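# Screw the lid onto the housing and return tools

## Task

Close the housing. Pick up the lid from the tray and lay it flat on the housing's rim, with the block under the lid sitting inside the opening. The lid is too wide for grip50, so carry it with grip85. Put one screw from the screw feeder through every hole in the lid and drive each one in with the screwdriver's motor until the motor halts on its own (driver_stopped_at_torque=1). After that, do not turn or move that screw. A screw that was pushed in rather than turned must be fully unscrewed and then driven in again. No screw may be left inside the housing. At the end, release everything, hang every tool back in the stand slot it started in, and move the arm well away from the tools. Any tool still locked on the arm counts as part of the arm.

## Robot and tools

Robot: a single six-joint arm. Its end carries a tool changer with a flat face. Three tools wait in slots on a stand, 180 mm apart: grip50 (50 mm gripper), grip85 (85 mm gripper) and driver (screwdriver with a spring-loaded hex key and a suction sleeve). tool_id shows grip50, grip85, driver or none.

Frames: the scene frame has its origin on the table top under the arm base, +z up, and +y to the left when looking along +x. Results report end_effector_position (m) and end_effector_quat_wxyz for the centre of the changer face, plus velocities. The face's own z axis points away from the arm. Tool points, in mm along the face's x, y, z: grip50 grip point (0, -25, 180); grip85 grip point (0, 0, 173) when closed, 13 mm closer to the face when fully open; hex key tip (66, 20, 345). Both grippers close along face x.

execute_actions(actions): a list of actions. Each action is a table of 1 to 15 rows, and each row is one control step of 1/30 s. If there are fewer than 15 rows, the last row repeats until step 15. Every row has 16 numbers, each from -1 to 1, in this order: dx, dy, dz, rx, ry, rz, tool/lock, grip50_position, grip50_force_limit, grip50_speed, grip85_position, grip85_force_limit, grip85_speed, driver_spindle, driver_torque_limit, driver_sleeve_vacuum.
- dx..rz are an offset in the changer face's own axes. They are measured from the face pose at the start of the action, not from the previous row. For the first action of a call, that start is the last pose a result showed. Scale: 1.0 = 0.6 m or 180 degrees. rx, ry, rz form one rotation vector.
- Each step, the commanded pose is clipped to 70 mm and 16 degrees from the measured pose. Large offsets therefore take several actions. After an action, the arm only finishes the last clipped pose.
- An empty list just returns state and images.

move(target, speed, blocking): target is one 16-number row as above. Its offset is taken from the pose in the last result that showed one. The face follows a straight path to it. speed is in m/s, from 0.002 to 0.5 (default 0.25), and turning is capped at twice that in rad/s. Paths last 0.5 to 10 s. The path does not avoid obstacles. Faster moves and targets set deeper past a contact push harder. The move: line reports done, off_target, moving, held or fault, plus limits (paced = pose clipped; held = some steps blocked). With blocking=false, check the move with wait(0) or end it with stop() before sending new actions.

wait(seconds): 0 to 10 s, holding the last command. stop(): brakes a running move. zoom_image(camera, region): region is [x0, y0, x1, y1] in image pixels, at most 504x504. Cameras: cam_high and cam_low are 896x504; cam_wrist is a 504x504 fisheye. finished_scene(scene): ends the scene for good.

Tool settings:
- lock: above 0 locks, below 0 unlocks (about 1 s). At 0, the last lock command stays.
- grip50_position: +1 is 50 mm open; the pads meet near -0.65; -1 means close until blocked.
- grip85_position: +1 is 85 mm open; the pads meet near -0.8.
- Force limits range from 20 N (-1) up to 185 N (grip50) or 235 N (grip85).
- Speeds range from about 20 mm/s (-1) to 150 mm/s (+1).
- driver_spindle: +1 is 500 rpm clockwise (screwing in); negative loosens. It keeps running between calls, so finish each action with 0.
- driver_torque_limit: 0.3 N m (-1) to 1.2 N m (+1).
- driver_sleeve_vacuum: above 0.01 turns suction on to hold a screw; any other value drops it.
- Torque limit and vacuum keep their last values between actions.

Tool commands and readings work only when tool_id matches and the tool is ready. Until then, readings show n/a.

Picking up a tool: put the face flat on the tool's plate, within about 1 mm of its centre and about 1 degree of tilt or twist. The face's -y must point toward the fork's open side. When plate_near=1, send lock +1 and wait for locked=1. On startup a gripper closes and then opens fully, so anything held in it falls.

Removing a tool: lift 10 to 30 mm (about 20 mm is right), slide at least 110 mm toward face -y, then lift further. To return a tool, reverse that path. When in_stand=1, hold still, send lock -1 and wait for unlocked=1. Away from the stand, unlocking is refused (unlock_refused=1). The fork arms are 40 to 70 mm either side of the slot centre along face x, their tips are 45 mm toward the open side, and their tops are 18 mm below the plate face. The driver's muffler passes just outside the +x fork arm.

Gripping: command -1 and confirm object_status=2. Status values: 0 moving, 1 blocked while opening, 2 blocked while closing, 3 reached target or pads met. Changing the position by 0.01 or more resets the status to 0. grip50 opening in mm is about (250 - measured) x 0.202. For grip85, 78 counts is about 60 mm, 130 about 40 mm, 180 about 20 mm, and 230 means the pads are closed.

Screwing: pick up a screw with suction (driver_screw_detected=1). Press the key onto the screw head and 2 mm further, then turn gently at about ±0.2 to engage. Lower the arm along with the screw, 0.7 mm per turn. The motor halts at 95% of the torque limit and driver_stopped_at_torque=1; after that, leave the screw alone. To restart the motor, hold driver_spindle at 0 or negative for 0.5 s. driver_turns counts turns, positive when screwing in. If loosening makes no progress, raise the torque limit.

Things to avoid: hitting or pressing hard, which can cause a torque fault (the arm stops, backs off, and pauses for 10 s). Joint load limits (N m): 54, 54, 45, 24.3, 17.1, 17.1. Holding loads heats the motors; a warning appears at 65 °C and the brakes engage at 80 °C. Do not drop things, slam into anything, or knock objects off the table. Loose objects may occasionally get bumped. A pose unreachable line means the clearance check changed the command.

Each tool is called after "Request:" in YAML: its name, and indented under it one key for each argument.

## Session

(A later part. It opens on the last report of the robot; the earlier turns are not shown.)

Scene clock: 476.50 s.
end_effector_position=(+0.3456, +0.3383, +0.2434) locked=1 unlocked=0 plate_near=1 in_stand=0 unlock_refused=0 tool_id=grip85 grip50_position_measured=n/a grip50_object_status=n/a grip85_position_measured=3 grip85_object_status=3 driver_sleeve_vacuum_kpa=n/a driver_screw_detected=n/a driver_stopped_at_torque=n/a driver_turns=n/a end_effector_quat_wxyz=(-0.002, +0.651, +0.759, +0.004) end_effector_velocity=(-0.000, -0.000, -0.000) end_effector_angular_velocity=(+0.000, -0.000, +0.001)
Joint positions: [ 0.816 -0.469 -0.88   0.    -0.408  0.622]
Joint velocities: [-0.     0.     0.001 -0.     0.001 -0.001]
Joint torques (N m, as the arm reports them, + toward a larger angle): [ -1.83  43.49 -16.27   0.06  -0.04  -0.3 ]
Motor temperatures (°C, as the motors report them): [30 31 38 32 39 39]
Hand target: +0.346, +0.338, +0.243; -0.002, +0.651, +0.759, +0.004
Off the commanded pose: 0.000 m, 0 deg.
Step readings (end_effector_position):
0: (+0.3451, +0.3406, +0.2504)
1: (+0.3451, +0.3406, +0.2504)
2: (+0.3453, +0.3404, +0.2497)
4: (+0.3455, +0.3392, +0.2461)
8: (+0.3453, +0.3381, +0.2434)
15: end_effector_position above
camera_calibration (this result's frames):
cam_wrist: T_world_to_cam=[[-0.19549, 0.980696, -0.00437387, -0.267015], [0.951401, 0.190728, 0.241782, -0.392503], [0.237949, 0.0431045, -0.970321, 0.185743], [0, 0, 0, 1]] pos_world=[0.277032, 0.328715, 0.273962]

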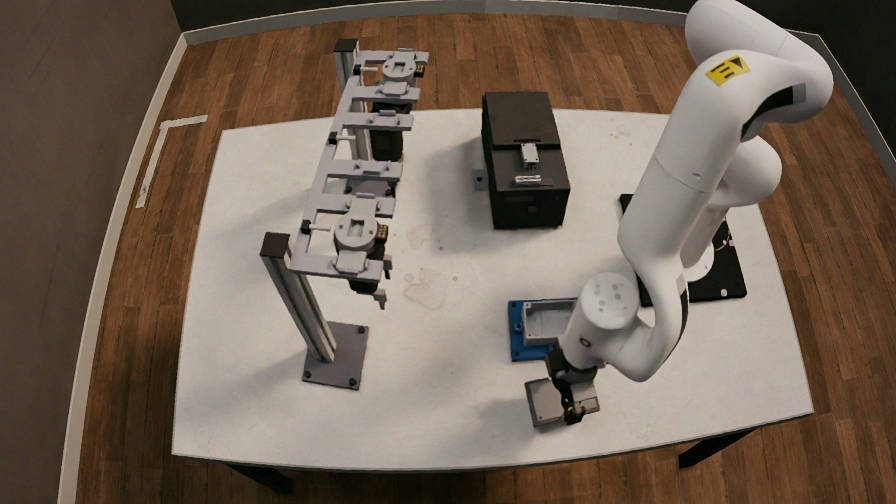

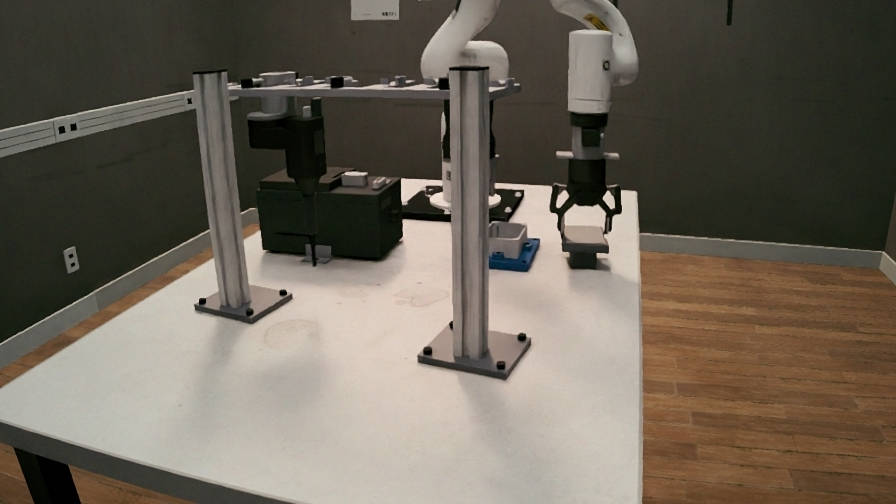

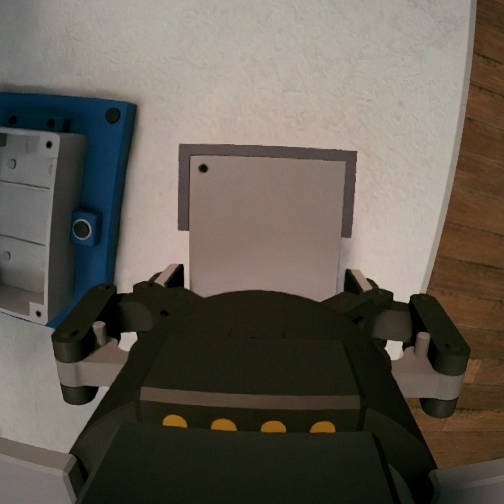

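Request:
execute_actions:
  actions:
    - [[0,0,0.004,0,0,0,0,1,0,0,1,0,0,0,0,0],[0,0,0.008,0,0,0,0,1,0,0,1,0,0,0,0,0],[0,0,0.012,0,0,0,0,1,0,0,1,0,0,0,0,0],[0,0,0.015,0,0,0,0,1,0,0,1,0,0,0,0,0],[0,0,0.018,0,0,0,0,1,0,0,1,0,0,0,0,0]]

Request:
zoom_image:
  camera: "cam_low"
  region: [530, 170, 650, 290]

Request:
zoom_image:
  camera: "cam_wrist"
  region: [140, 120, 400, 320]

Scene clock: 497.83 s.
end_effector_position=(+0.3456, +0.3384, +0.2327) locked=1 unlocked=0 plate_near=1 in_stand=0 unlock_refused=0 tool_id=grip85 grip50_position_measured=n/a grip50_object_status=n/a grip85_position_measured=3 grip85_object_status=3 driver_sleeve_vacuum_kpa=n/a driver_screw_detected=n/a driver_stopped_at_torque=n/a driver_turns=n/a end_effector_quat_wxyz=(-0.002, +0.651, +0.759, +0.004) end_effector_velocity=(+0.000, +0.000, -0.000) end_effector_angular_velocity=(+0.000, -0.001, +0.002)
Joint positions: [ 0.816 -0.49  -0.88   0.    -0.386  0.622]
Joint velocities: [ 0.    -0.001 -0.001 -0.001  0.001  0.   ]
Joint torques (N m, as the arm reports them, + toward a larger angle): [ -1.68  43.39 -16.39  -0.38  -0.01  -0.31]
Motor temperatures (°C, as the motors report them): [30 31 37 32 39 39]
Hand target: +0.346, +0.338, +0.233; -0.002, +0.651, +0.759, +0.004
Off the commanded pose: 0.000 m, 0 deg.
Step readings (end_effector_position):
0: (+0.3455, +0.3382, +0.2433)
1: (+0.3455, +0.3382, +0.2433)
2: (+0.3456, +0.3383, +0.2430)
4: (+0.3457, +0.3384, +0.2407)
8: (+0.3453, +0.3381, +0.2339)
15: end_effector_position above
camera_calibration (this result's frames):
cam_wrist: T_world_to_cam=[[-0.195472, 0.9807, -0.00431125, -0.267178], [0.95137, 0.190689, 0.241935, -0.390016], [0.238088, 0.0431899, -0.970283, 0.175247], [0, 0, 0, 1]] pos_world=[0.2771, 0.328825, 0.263246]

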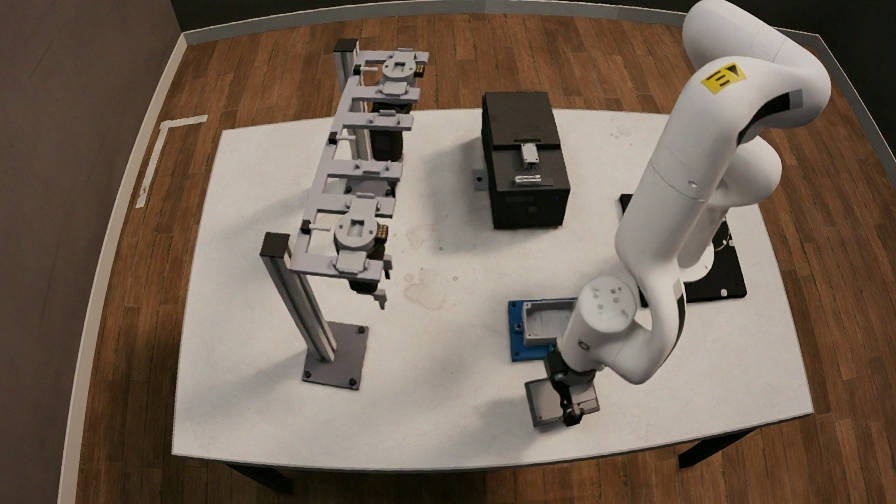

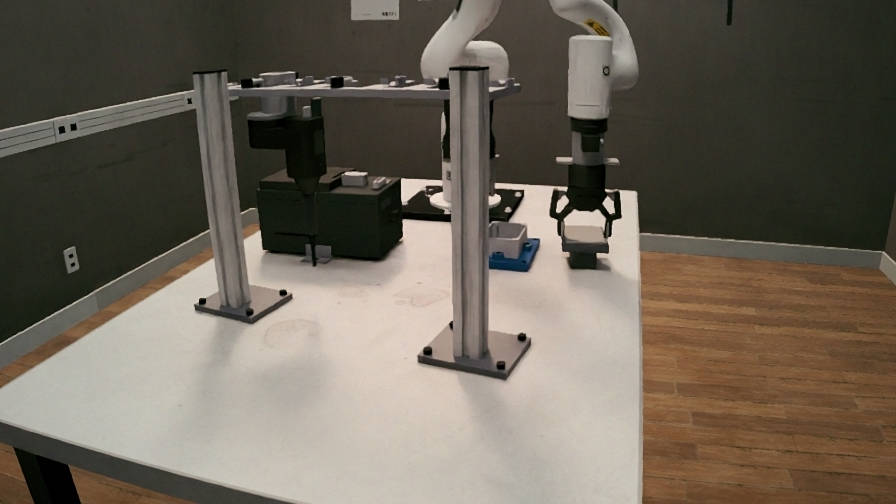

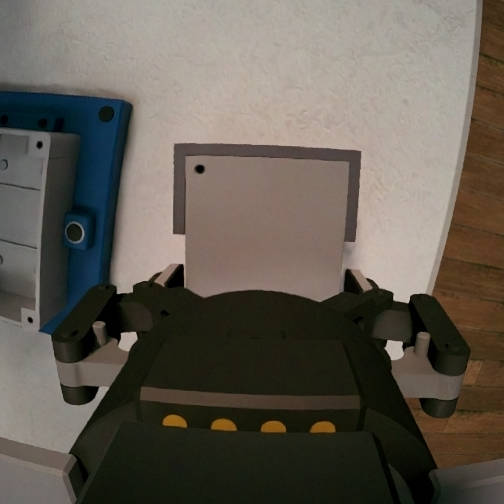

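Region (530, 170, 650, 290) of cam_low's 896x504 image, scaled by 4.200, with more detail than that image has.

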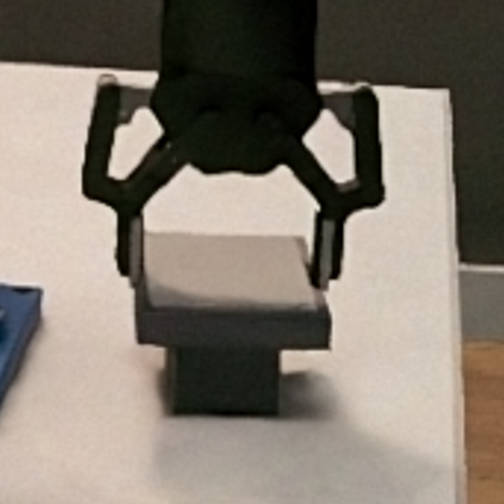

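Region (140, 120, 400, 320) of cam_wrist's 504x504 image, scaled by 1.938, with more detail than that image has; it fills the top 388 rows of this view, and the rest is white.

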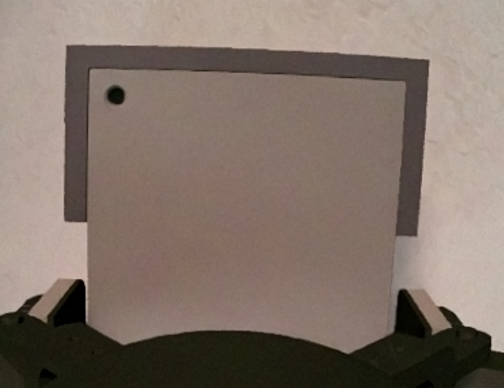

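Request:
execute_actions:
  actions:
    - [[0,0,-0.004,0,0,0,0,1,0,0,1,0,0,0,0,0]]
    - [[0,0,0,0,0,0,0,1,0,0,-1,-0.3,-0.6,0,0,0]]
    - [[0,0,0,0,0,0,0,1,0,0,-1,-0.3,-0.6,0,0,0]]

Scene clock: 521.33 s.
end_effector_position=(+0.3456, +0.3382, +0.2356) locked=1 unlocked=0 plate_near=1 in_stand=0 unlock_refused=0 tool_id=grip85 grip50_position_measured=n/a grip50_object_status=n/a grip85_position_measured=26 grip85_object_status=2 driver_sleeve_vacuum_kpa=n/a driver_screw_detected=n/a driver_stopped_at_torque=n/a driver_turns=n/a end_effector_quat_wxyz=(-0.002, +0.651, +0.759, +0.004) end_effector_velocity=(+0.000, -0.000, -0.000) end_effector_angular_velocity=(-0.001, +0.000, -0.000)
Joint positions: [ 0.816 -0.485 -0.88   0.    -0.393  0.622]
Joint velocities: [-0.001 -0.     0.    -0.    -0.     0.   ]
Joint torques (N m, as the arm reports them, + toward a larger angle): [  2.26  31.85 -14.35   0.92   3.45  -0.58]
Motor temperatures (°C, as the motors report them): [30 31 37 32 39 39]
Hand target: +0.346, +0.338, +0.236; -0.002, +0.651, +0.759, +0.004
Off the commanded pose: 0.000 m, 0 deg.
Step readings (end_effector_position; steps 1 to 15: 1st action; 16 to 30: 2nd action; 31 to 45: 3rd action):
0: (+0.3456, +0.3383, +0.2326)
1: (+0.3456, +0.3383, +0.2326)
2: (+0.3455, +0.3383, +0.2329)
4: (+0.3456, +0.3383, +0.2342)
8: (+0.3457, +0.3384, +0.2351)
15: (+0.3456, +0.3383, +0.2351)
16: (+0.3456, +0.3383, +0.2351)
17: (+0.3456, +0.3383, +0.2351)
19: (+0.3456, +0.3383, +0.2351)
23: (+0.3457, +0.3382, +0.2356)
30: (+0.3456, +0.3382, +0.2356)
31: (+0.3456, +0.3382, +0.2356)
32: (+0.3456, +0.3382, +0.2356)
34: (+0.3456, +0.3382, +0.2357)
38: (+0.3456, +0.3382, +0.2356)
45: end_effector_position above
camera_calibration (this result's frames):
cam_wrist: T_world_to_cam=[[-0.195286, 0.980734, -0.00501957, -0.266926], [0.951615, 0.190721, 0.240945, -0.390585], [0.23726, 0.0422764, -0.970526, 0.178759], [0, 0, 0, 1]] pos_world=[0.277147, 0.328719, 0.26626]

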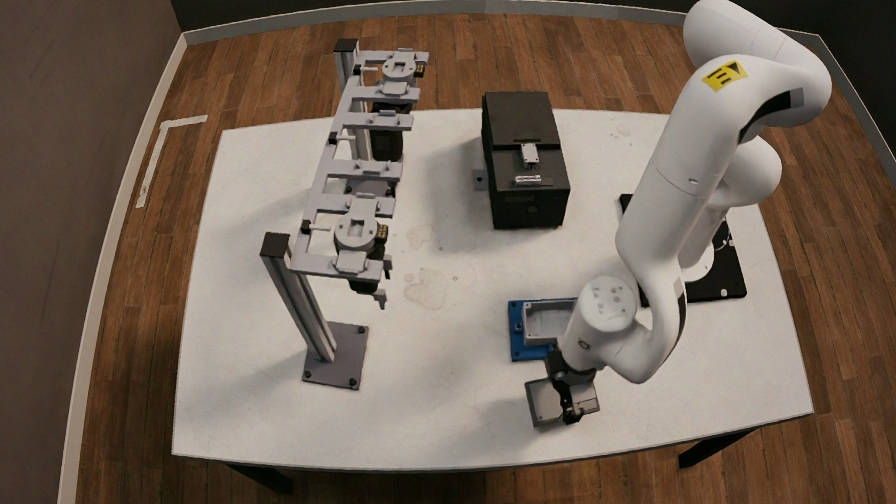

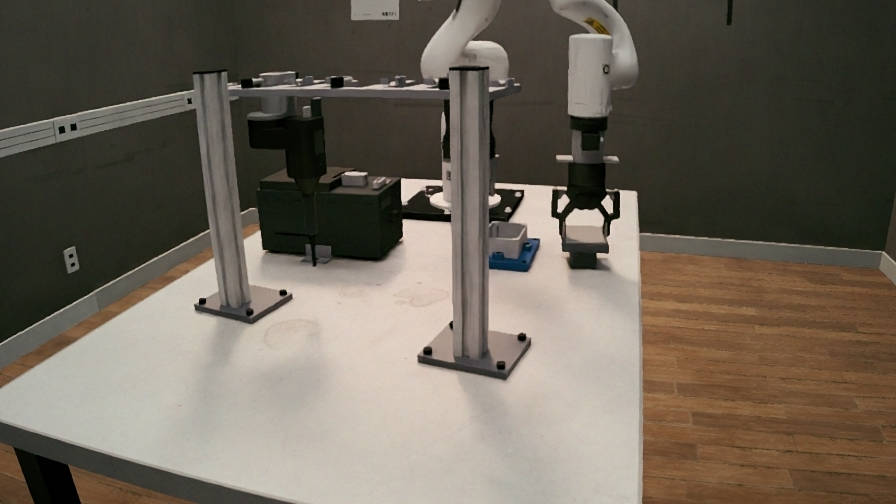

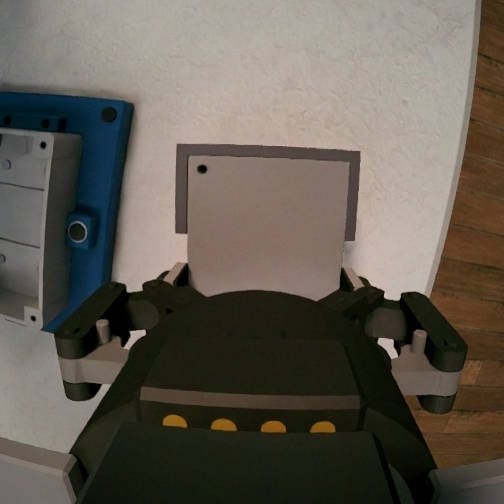

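Request:
move:
  target: [0,0,-0.1,0,0,0,0,1,0,0,-1,-0.3,-0.6,0,0,0]
  speed: 0.08

Request:
zoom_image:
  camera: "cam_low"
  region: [530, 150, 650, 270]

Scene clock: 532.63 s.
end_effector_position=(+0.3454, +0.3378, +0.2954) locked=1 unlocked=0 plate_near=1 in_stand=0 unlock_refused=0 tool_id=grip85 grip50_position_measured=n/a grip50_object_status=n/a grip85_position_measured=26 grip85_object_status=2 driver_sleeve_vacuum_kpa=n/a driver_screw_detected=n/a driver_stopped_at_torque=n/a driver_turns=n/a end_effector_quat_wxyz=(-0.002, +0.651, +0.759, +0.003) end_effector_velocity=(-0.000, -0.001, +0.000) end_effector_angular_velocity=(-0.002, +0.002, +0.000)
Joint positions: [ 0.816 -0.371 -0.894  0.    -0.522  0.622]
Joint velocities: [-0.     0.001  0.001  0.    -0.004 -0.   ]
Joint torques (N m, as the arm reports them, + toward a larger angle): [ -1.49  42.59 -18.4    0.15  -0.06  -0.16]
Motor temperatures (°C, as the motors report them): [30 31 37 32 40 39]
Hand target: +0.346, +0.338, +0.296; -0.002, +0.651, +0.759, +0.004
Off the commanded pose: 0.000 m, 0 deg.
move: done
camera_calibration (this result's frames):
cam_wrist: T_world_to_cam=[[-0.19539, 0.980712, -0.00506959, -0.266185], [0.951694, 0.190852, 0.24053, -0.404641], [0.236859, 0.0421725, -0.970628, 0.237029], [0, 0, 0, 1]] pos_world=[0.276942, 0.328282, 0.326046]

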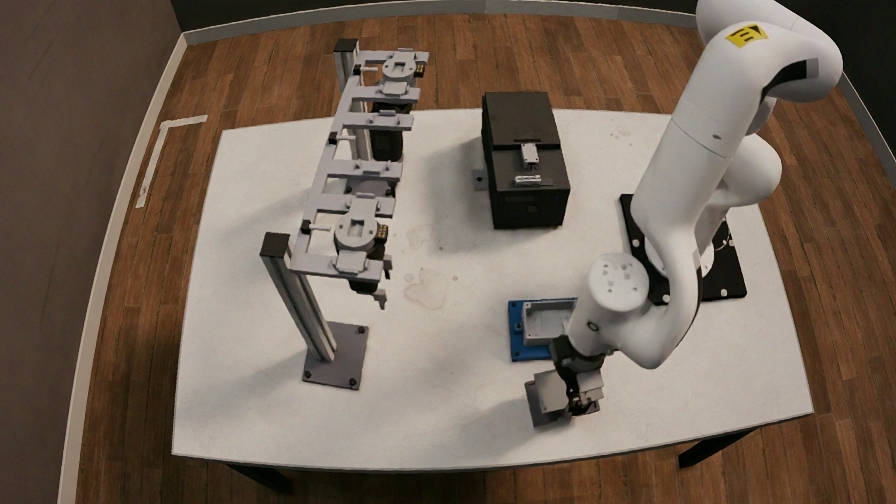

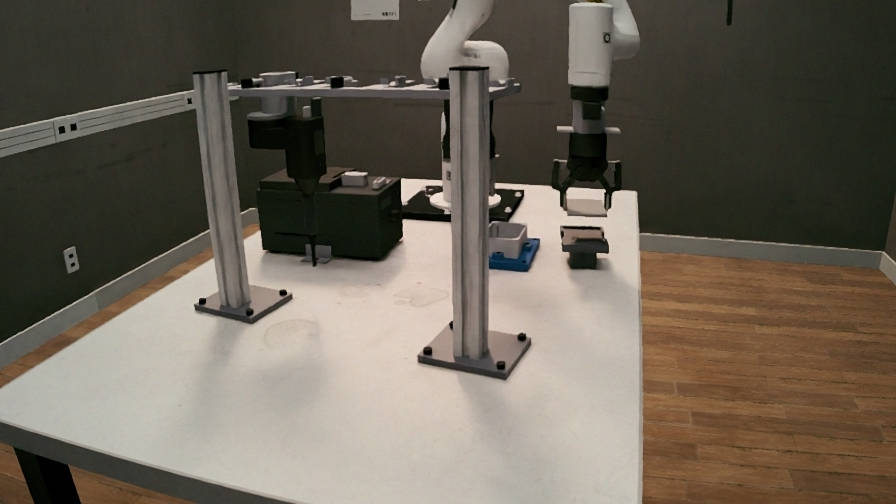

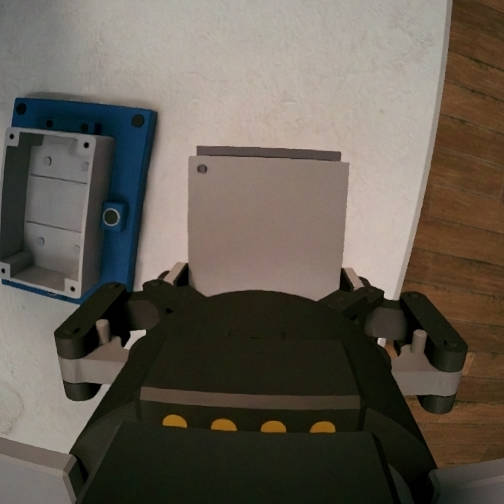

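Region (530, 150, 650, 270) of cam_low's 896x504 image, scaled by 4.200, with more detail than that image has.

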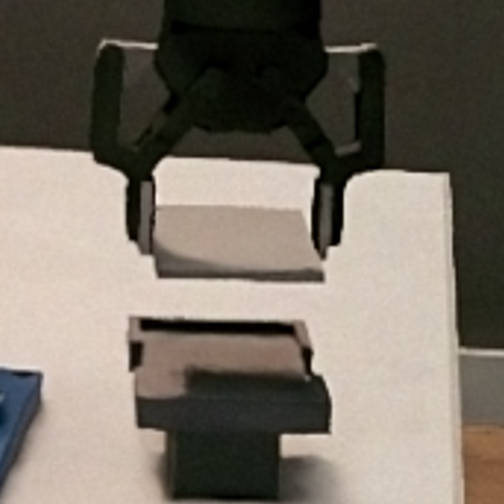

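Request:
move:
  target: [-0.2783,-0.0317,-0.01,0,0,0.0467,0,1,0,0,-1,-0.3,-0.6,0,0,0]
  speed: 0.15

Request:
zoom_image:
  camera: "cam_low"
  region: [450, 130, 600, 290]

Request:
zoom_image:
  camera: "cam_wrist"
  region: [120, 60, 420, 320]

Scene clock: 557.73 s.
end_effector_position=(+0.3521, +0.1700, +0.3004) locked=1 unlocked=0 plate_near=1 in_stand=0 unlock_refused=0 tool_id=grip85 grip50_position_measured=n/a grip50_object_status=n/a grip85_position_measured=26 grip85_object_status=2 driver_sleeve_vacuum_kpa=n/a driver_screw_detected=n/a driver_stopped_at_torque=n/a driver_turns=n/a end_effector_quat_wxyz=(-0.002, +0.705, +0.710, +0.003) end_effector_velocity=(-0.000, -0.001, -0.000) end_effector_angular_velocity=(-0.001, +0.003, +0.000)
Joint positions: [ 0.493 -0.161 -0.639  0.001 -0.475  0.445]
Joint velocities: [-0.003  0.001  0.001  0.    -0.003 -0.003]
Joint torques (N m, as the arm reports them, + toward a larger angle): [ -2.75  29.29 -18.05   0.     0.13  -0.23]
Motor temperatures (°C, as the motors report them): [30 31 37 32 39 39]
Hand target: +0.352, +0.170, +0.300; -0.002, +0.705, +0.710, +0.003
Off the commanded pose: 0.000 m, 0 deg.
move: done
camera_calibration (this result's frames):
cam_wrist: T_world_to_cam=[[-0.0501073, 0.998732, -0.0049041, -0.154551], [0.969447, 0.0498175, 0.240187, -0.362357], [0.240127, 0.00728085, -0.970714, 0.25218], [0, 0, 0, 1]] pos_world=[0.282987, 0.170571, 0.33107]

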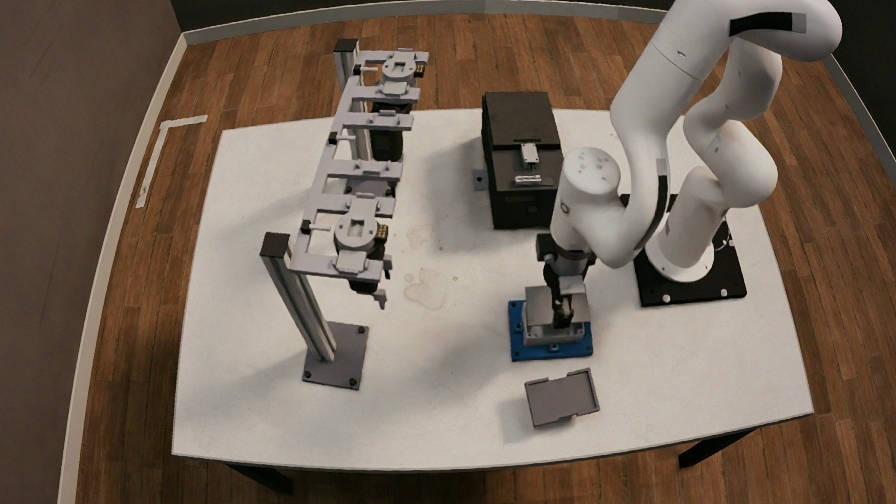

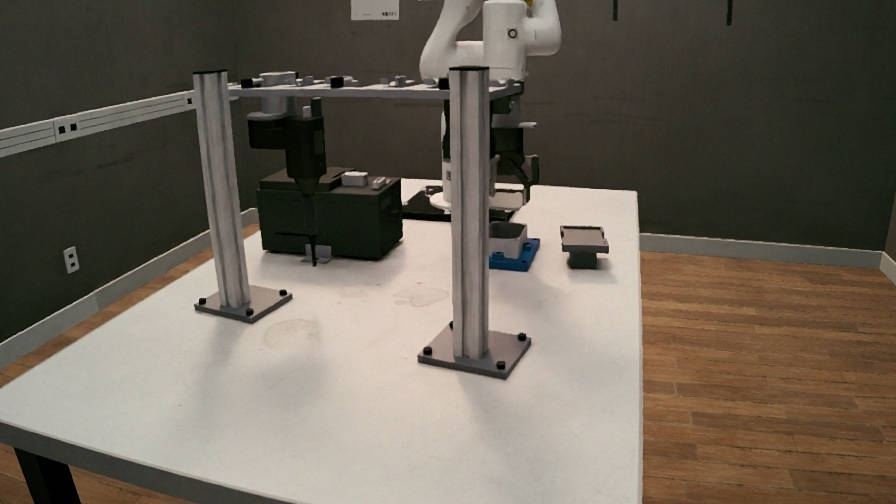

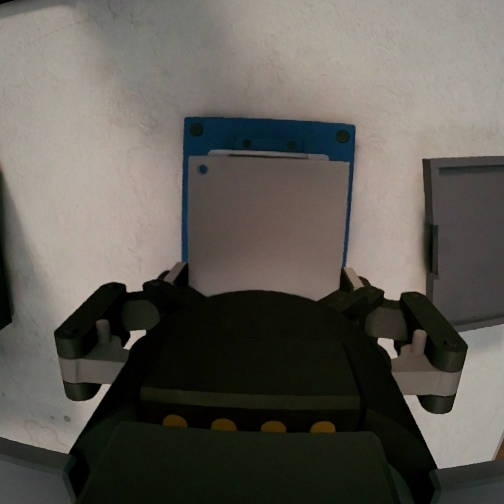

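Region (450, 130, 600, 290) of cam_low's 896x504 image, scaled by 3.150, with more detail than that image has; it fills the left 472 columns of this view, and the rest is white.

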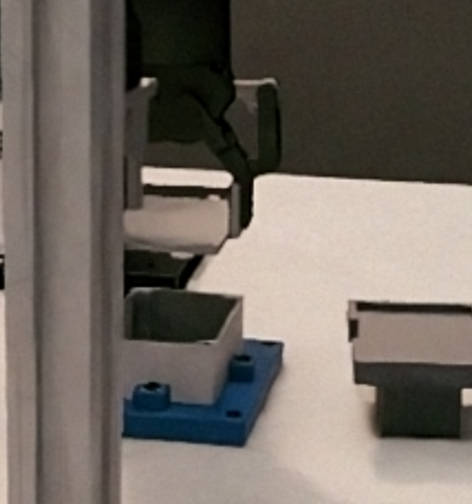

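Region (120, 60, 420, 320) of cam_wrist's 504x504 image, scaled by 1.680, with more detail than that image has; it fills the top 437 rows of this view, and the rest is white.

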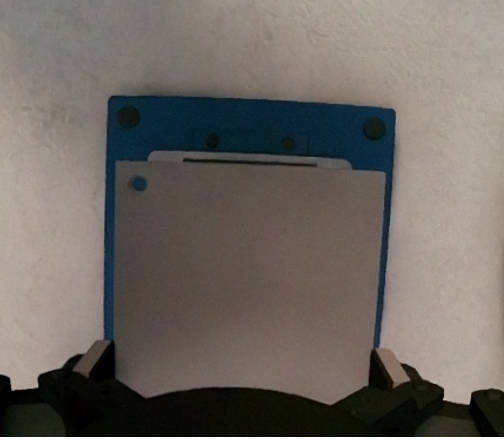

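Request:
move:
  target: [0,-0.0035,0.06,0,0,0,0,1,0,0,-1,-0.3,-0.6,0,0,0]
  speed: 0.08

Request:
zoom_image:
  camera: "cam_low"
  region: [470, 170, 570, 280]

Request:
zoom_image:
  camera: "cam_wrist"
  region: [120, 60, 420, 320]

Request:
zoom_image:
  camera: "cam_high"
  region: [490, 260, 630, 380]

Scene clock: 580.63 s.
end_effector_position=(+0.3502, +0.1702, +0.2646) locked=1 unlocked=0 plate_near=1 in_stand=0 unlock_refused=0 tool_id=grip85 grip50_position_measured=n/a grip50_object_status=n/a grip85_position_measured=26 grip85_object_status=2 driver_sleeve_vacuum_kpa=n/a driver_screw_detected=n/a driver_stopped_at_torque=n/a driver_turns=n/a end_effector_quat_wxyz=(-0.002, +0.705, +0.710, +0.004) end_effector_velocity=(-0.000, -0.001, -0.001) end_effector_angular_velocity=(+0.000, -0.000, -0.001)
Joint positions: [ 0.495 -0.238 -0.62   0.    -0.38   0.448]
Joint velocities: [-0.001 -0.001  0.001 -0.     0.003 -0.   ]
Joint torques (N m, as the arm reports them, + toward a larger angle): [ -2.04  30.7  -16.48  -0.15  -0.02  -0.26]
Motor temperatures (°C, as the motors report them): [30 31 37 32 39 39]
Hand target: +0.350, +0.170, +0.264; -0.002, +0.705, +0.710, +0.003
Off the commanded pose: 0.000 m, 0 deg.
move: done
camera_calibration (this result's frames):
cam_wrist: T_world_to_cam=[[-0.0500306, 0.998736, -0.00490072, -0.155078], [0.969363, 0.0497395, 0.240543, -0.351946], [0.240482, 0.00728391, -0.970626, 0.217706], [0, 0, 0, 1]] pos_world=[0.281051, 0.170802, 0.29521]

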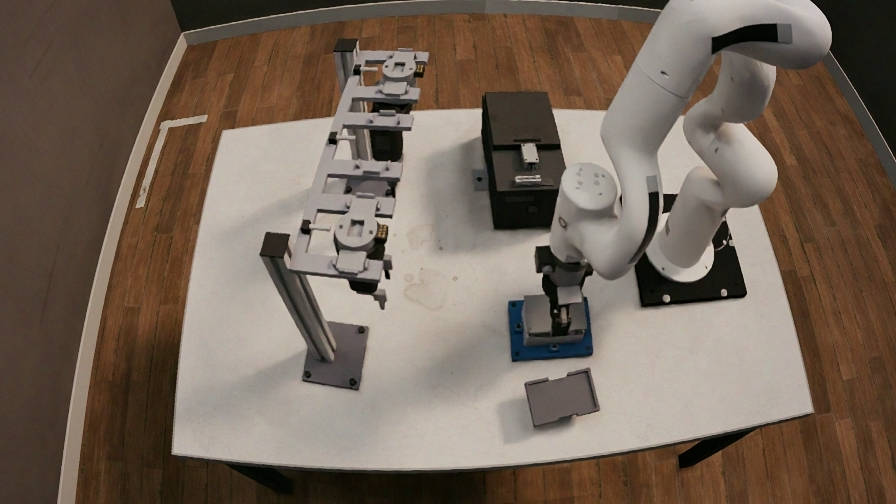

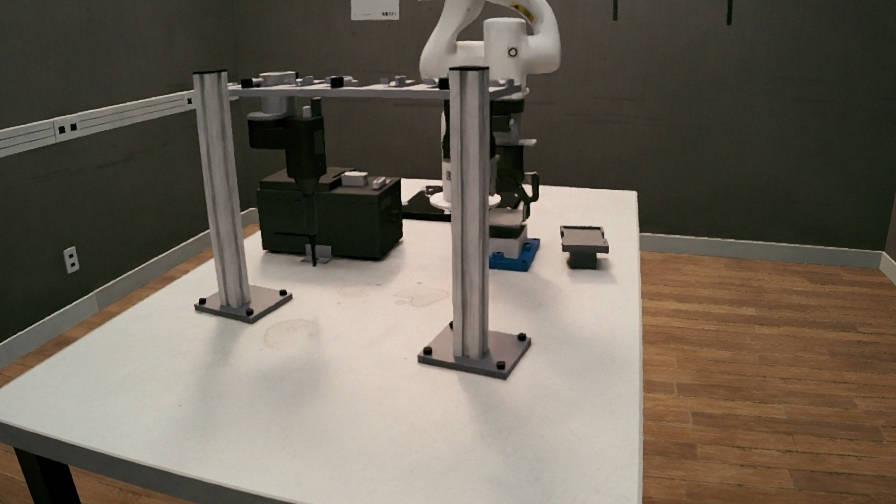

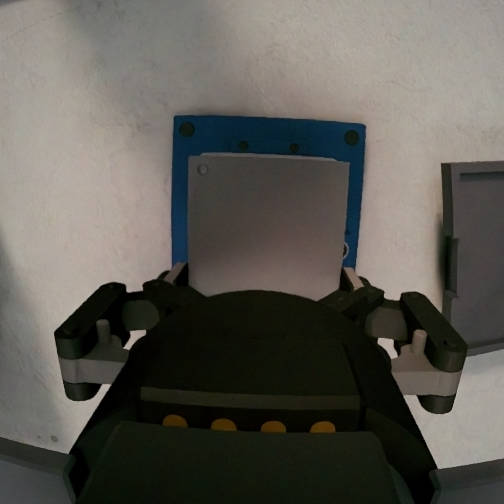

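Region (470, 170, 570, 280) of cam_low's 896x504 image, scaled by 4.582, with more detail than that image has; it fills the left 458 columns of this view, and the rest is white.

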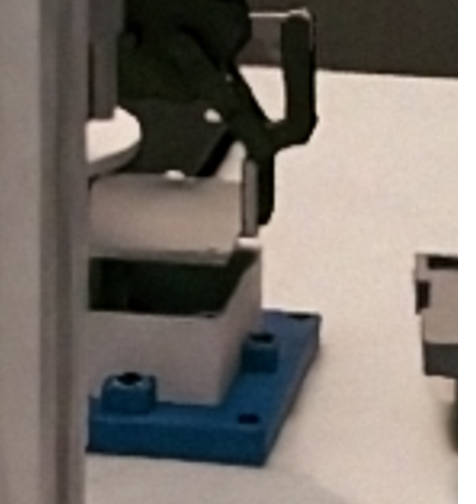

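Region (120, 60, 420, 320) of cam_wrist's 504x504 image, scaled by 1.680, with more detail than that image has; it fills the top 437 rows of this view, and the rest is white.

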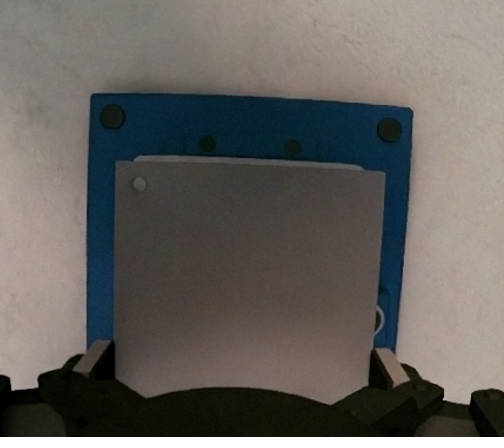

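Region (490, 260, 630, 380) of cam_high's 896x504 image, scaled by 3.600, with more detail than that image has; it fills the top 432 rows of this view, and the rest is white.

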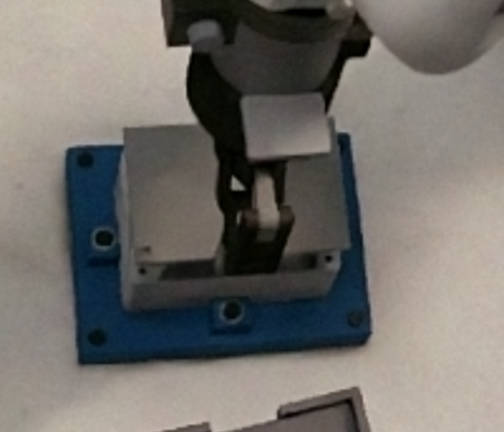

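Request:
move:
  target: [0,-0.0025,0.032,0,0,0,0,1,0,0,-1,-0.3,-0.6,0,0,0]
  speed: 0.04

Request:
zoom_image:
  camera: "cam_low"
  region: [470, 170, 570, 280]

Request:
zoom_image:
  camera: "cam_wrist"
  region: [160, 120, 380, 300]

Request:
zoom_image:
  camera: "cam_high"
  region: [500, 270, 610, 370]

Scene clock: 598.97 s.
end_effector_position=(+0.3488, +0.1703, +0.2455) locked=1 unlocked=0 plate_near=1 in_stand=0 unlock_refused=0 tool_id=grip85 grip50_position_measured=n/a grip50_object_status=n/a grip85_position_measured=26 grip85_object_status=2 driver_sleeve_vacuum_kpa=n/a driver_screw_detected=n/a driver_stopped_at_torque=n/a driver_turns=n/a end_effector_quat_wxyz=(-0.001, +0.705, +0.710, +0.004) end_effector_velocity=(+0.000, -0.000, -0.000) end_effector_angular_velocity=(-0.000, -0.000, +0.000)
Joint positions: [ 0.497 -0.281 -0.612  0.    -0.328  0.45 ]
Joint velocities: [-0.    -0.    -0.    -0.001  0.001 -0.   ]
Joint torques (N m, as the arm reports them, + toward a larger angle): [ -1.02  32.42 -15.73  -0.18   0.04  -0.3 ]
Motor temperatures (°C, as the motors report them): [30 31 37 32 39 39]
Hand target: +0.349, +0.170, +0.245; -0.001, +0.705, +0.710, +0.004
Off the commanded pose: 0.000 m, 0 deg.
move: done
camera_calibration (this result's frames):
cam_wrist: T_world_to_cam=[[-0.0499959, 0.998737, -0.00490502, -0.155374], [0.969321, 0.0497055, 0.240721, -0.346024], [0.240661, 0.00728054, -0.970582, 0.199425], [0, 0, 0, 1]] pos_world=[0.279647, 0.170926, 0.276092]

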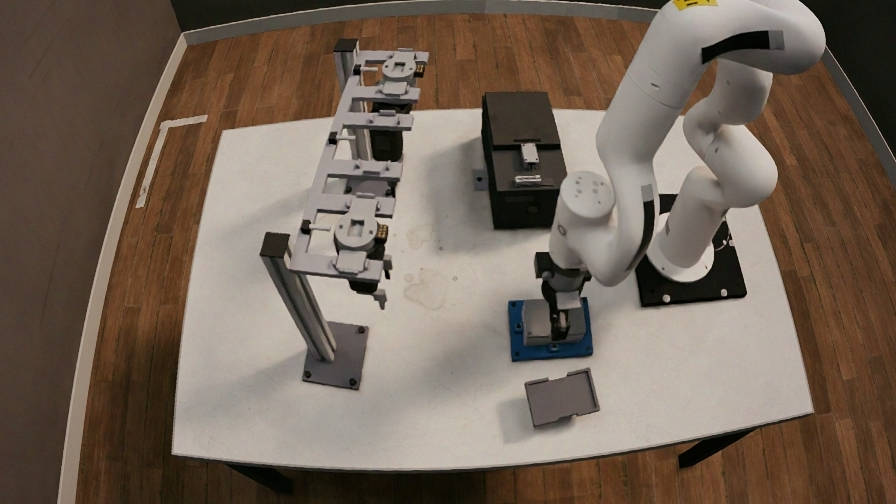

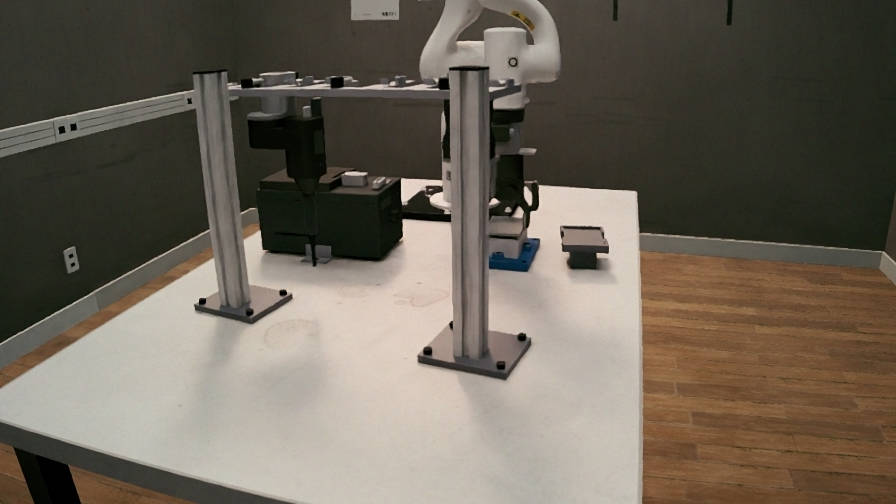

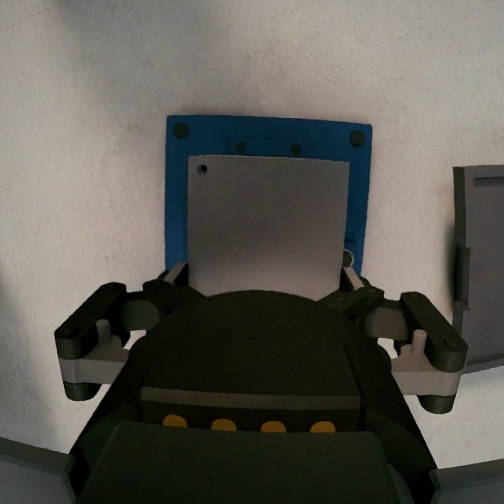

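Region (470, 170, 570, 280) of cam_low's 896x504 image, scaled by 4.582, with more detail than that image has; it fills the left 458 columns of this view, and the rest is white.

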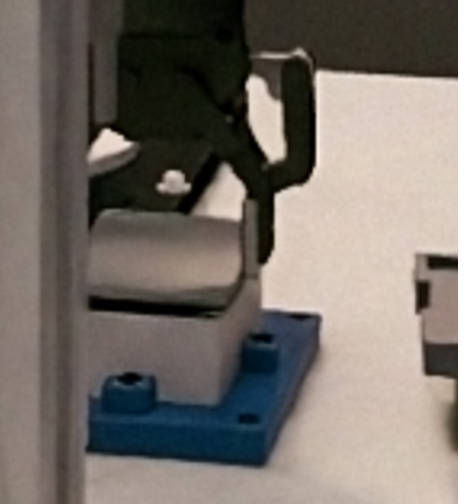

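Region (160, 120, 380, 300) of cam_wrist's 504x504 image, scaled by 2.291, with more detail than that image has; it fills the top 412 rows of this view, and the rest is white.

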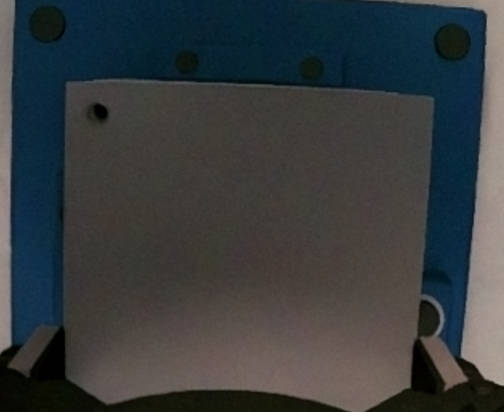

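Region (500, 270, 610, 370) of cam_high's 896x504 image, scaled by 4.582, with more detail than that image has; it fills the top 458 rows of this view, and the rest is white.

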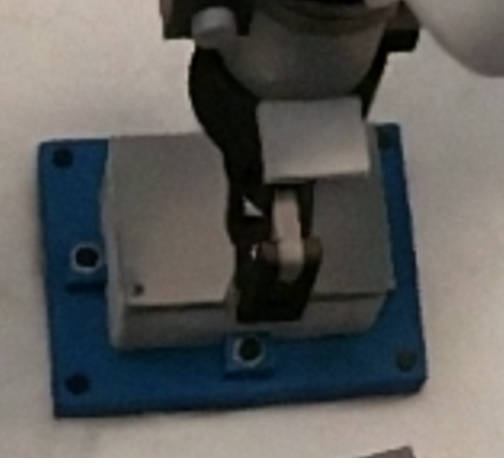

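Request:
execute_actions:
  actions:
    - [[0,0,0.002,0,0,0,0,1,0,0,-1,-0.3,-0.6,0,0,0],[0,0,0.004,0,0,0,0,1,0,0,-1,-0.3,-0.6,0,0,0],[0,0,0.006,0,0,0,0,1,0,0,-1,-0.3,-0.6,0,0,0],[0,0,0.008,0,0,0,0,1,0,0,-1,-0.3,-0.6,0,0,0],[0,0,0.010,0,0,0,0,1,0,0,-1,-0.3,-0.6,0,0,0],[0,0,0.012,0,0,0,0,1,0,0,-1,-0.3,-0.6,0,0,0],[0,0,0.014,0,0,0,0,1,0,0,-1,-0.3,-0.6,0,0,0],[0,0,0.015,0,0,0,0,1,0,0,-1,-0.3,-0.6,0,0,0]]

Request:
zoom_image:
  camera: "cam_low"
  region: [480, 200, 560, 280]

Request:
zoom_image:
  camera: "cam_high"
  region: [500, 270, 610, 370]

Scene clock: 612.10 s.
end_effector_position=(+0.3492, +0.1704, +0.2389) locked=1 unlocked=0 plate_near=1 in_stand=0 unlock_refused=0 tool_id=grip85 grip50_position_measured=n/a grip50_object_status=n/a grip85_position_measured=26 grip85_object_status=2 driver_sleeve_vacuum_kpa=n/a driver_screw_detected=n/a driver_stopped_at_torque=n/a driver_turns=n/a end_effector_quat_wxyz=(-0.002, +0.705, +0.710, +0.002) end_effector_velocity=(-0.001, -0.001, -0.001) end_effector_angular_velocity=(-0.002, +0.004, +0.000)
Joint positions: [ 0.497 -0.299 -0.614 -0.    -0.316  0.45 ]
Joint velocities: [-0.    -0.     0.002 -0.001 -0.002 -0.   ]
Joint torques (N m, as the arm reports them, + toward a larger angle): [  2.4  -15.84  -3.39   0.55   8.74  -0.5 ]
Motor temperatures (°C, as the motors report them): [30 31 37 32 39 39]
Hand target: +0.349, +0.170, +0.236; -0.001, +0.705, +0.710, +0.004
Off the commanded pose: 0.002 m, 0 deg.
Step readings (end_effector_position):
0: (+0.3487, +0.1703, +0.2454)
1: (+0.3487, +0.1703, +0.2454)
2: (+0.3488, +0.1703, +0.2452)
4: (+0.3489, +0.1704, +0.2440)
8: (+0.3487, +0.1703, +0.2397)
15: end_effector_position above
camera_calibration (this result's frames):
cam_wrist: T_world_to_cam=[[-0.0497681, 0.998738, -0.00670302, -0.155123], [0.970254, 0.0499386, 0.236883, -0.344298], [0.236919, 0.0052856, -0.971515, 0.194824], [0, 0, 0, 1]] pos_world=[0.280178, 0.171091, 0.269793]

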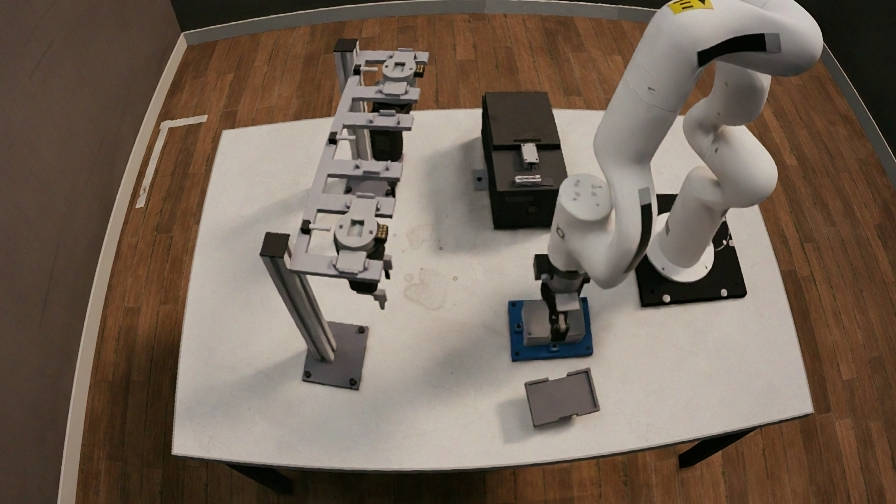

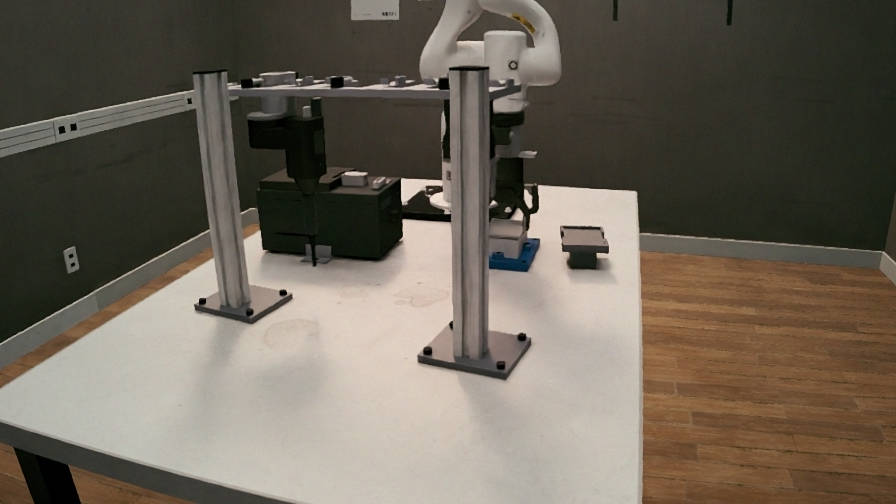

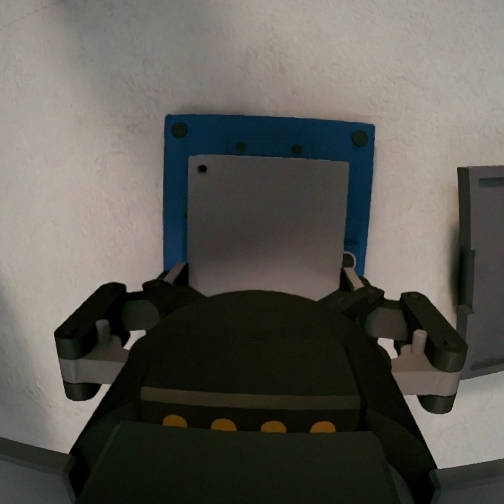

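Region (480, 200, 560, 280) of cam_low's 896x504 image, scaled by 6.300, with more detail than that image has.

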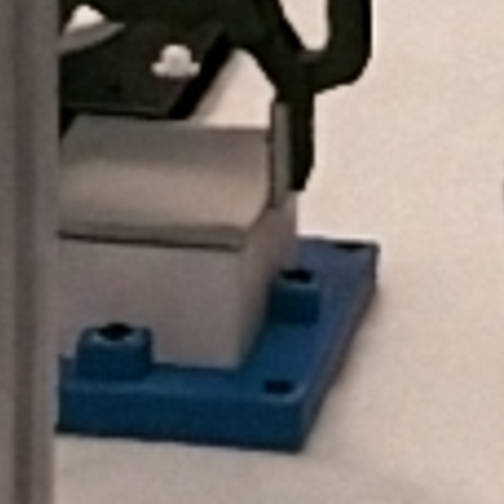

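Region (500, 270, 610, 370) of cam_high's 896x504 image, scaled by 4.582, with more detail than that image has; it fills the top 458 rows of this view, and the rest is white.

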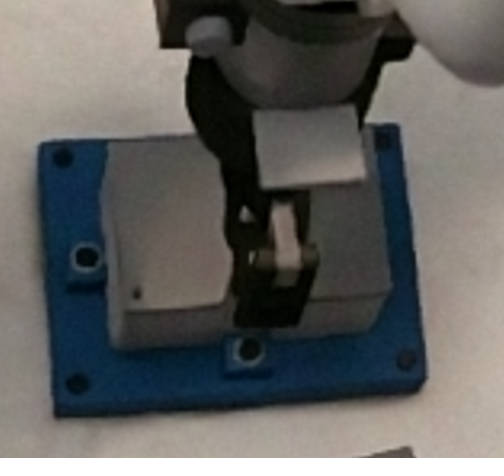

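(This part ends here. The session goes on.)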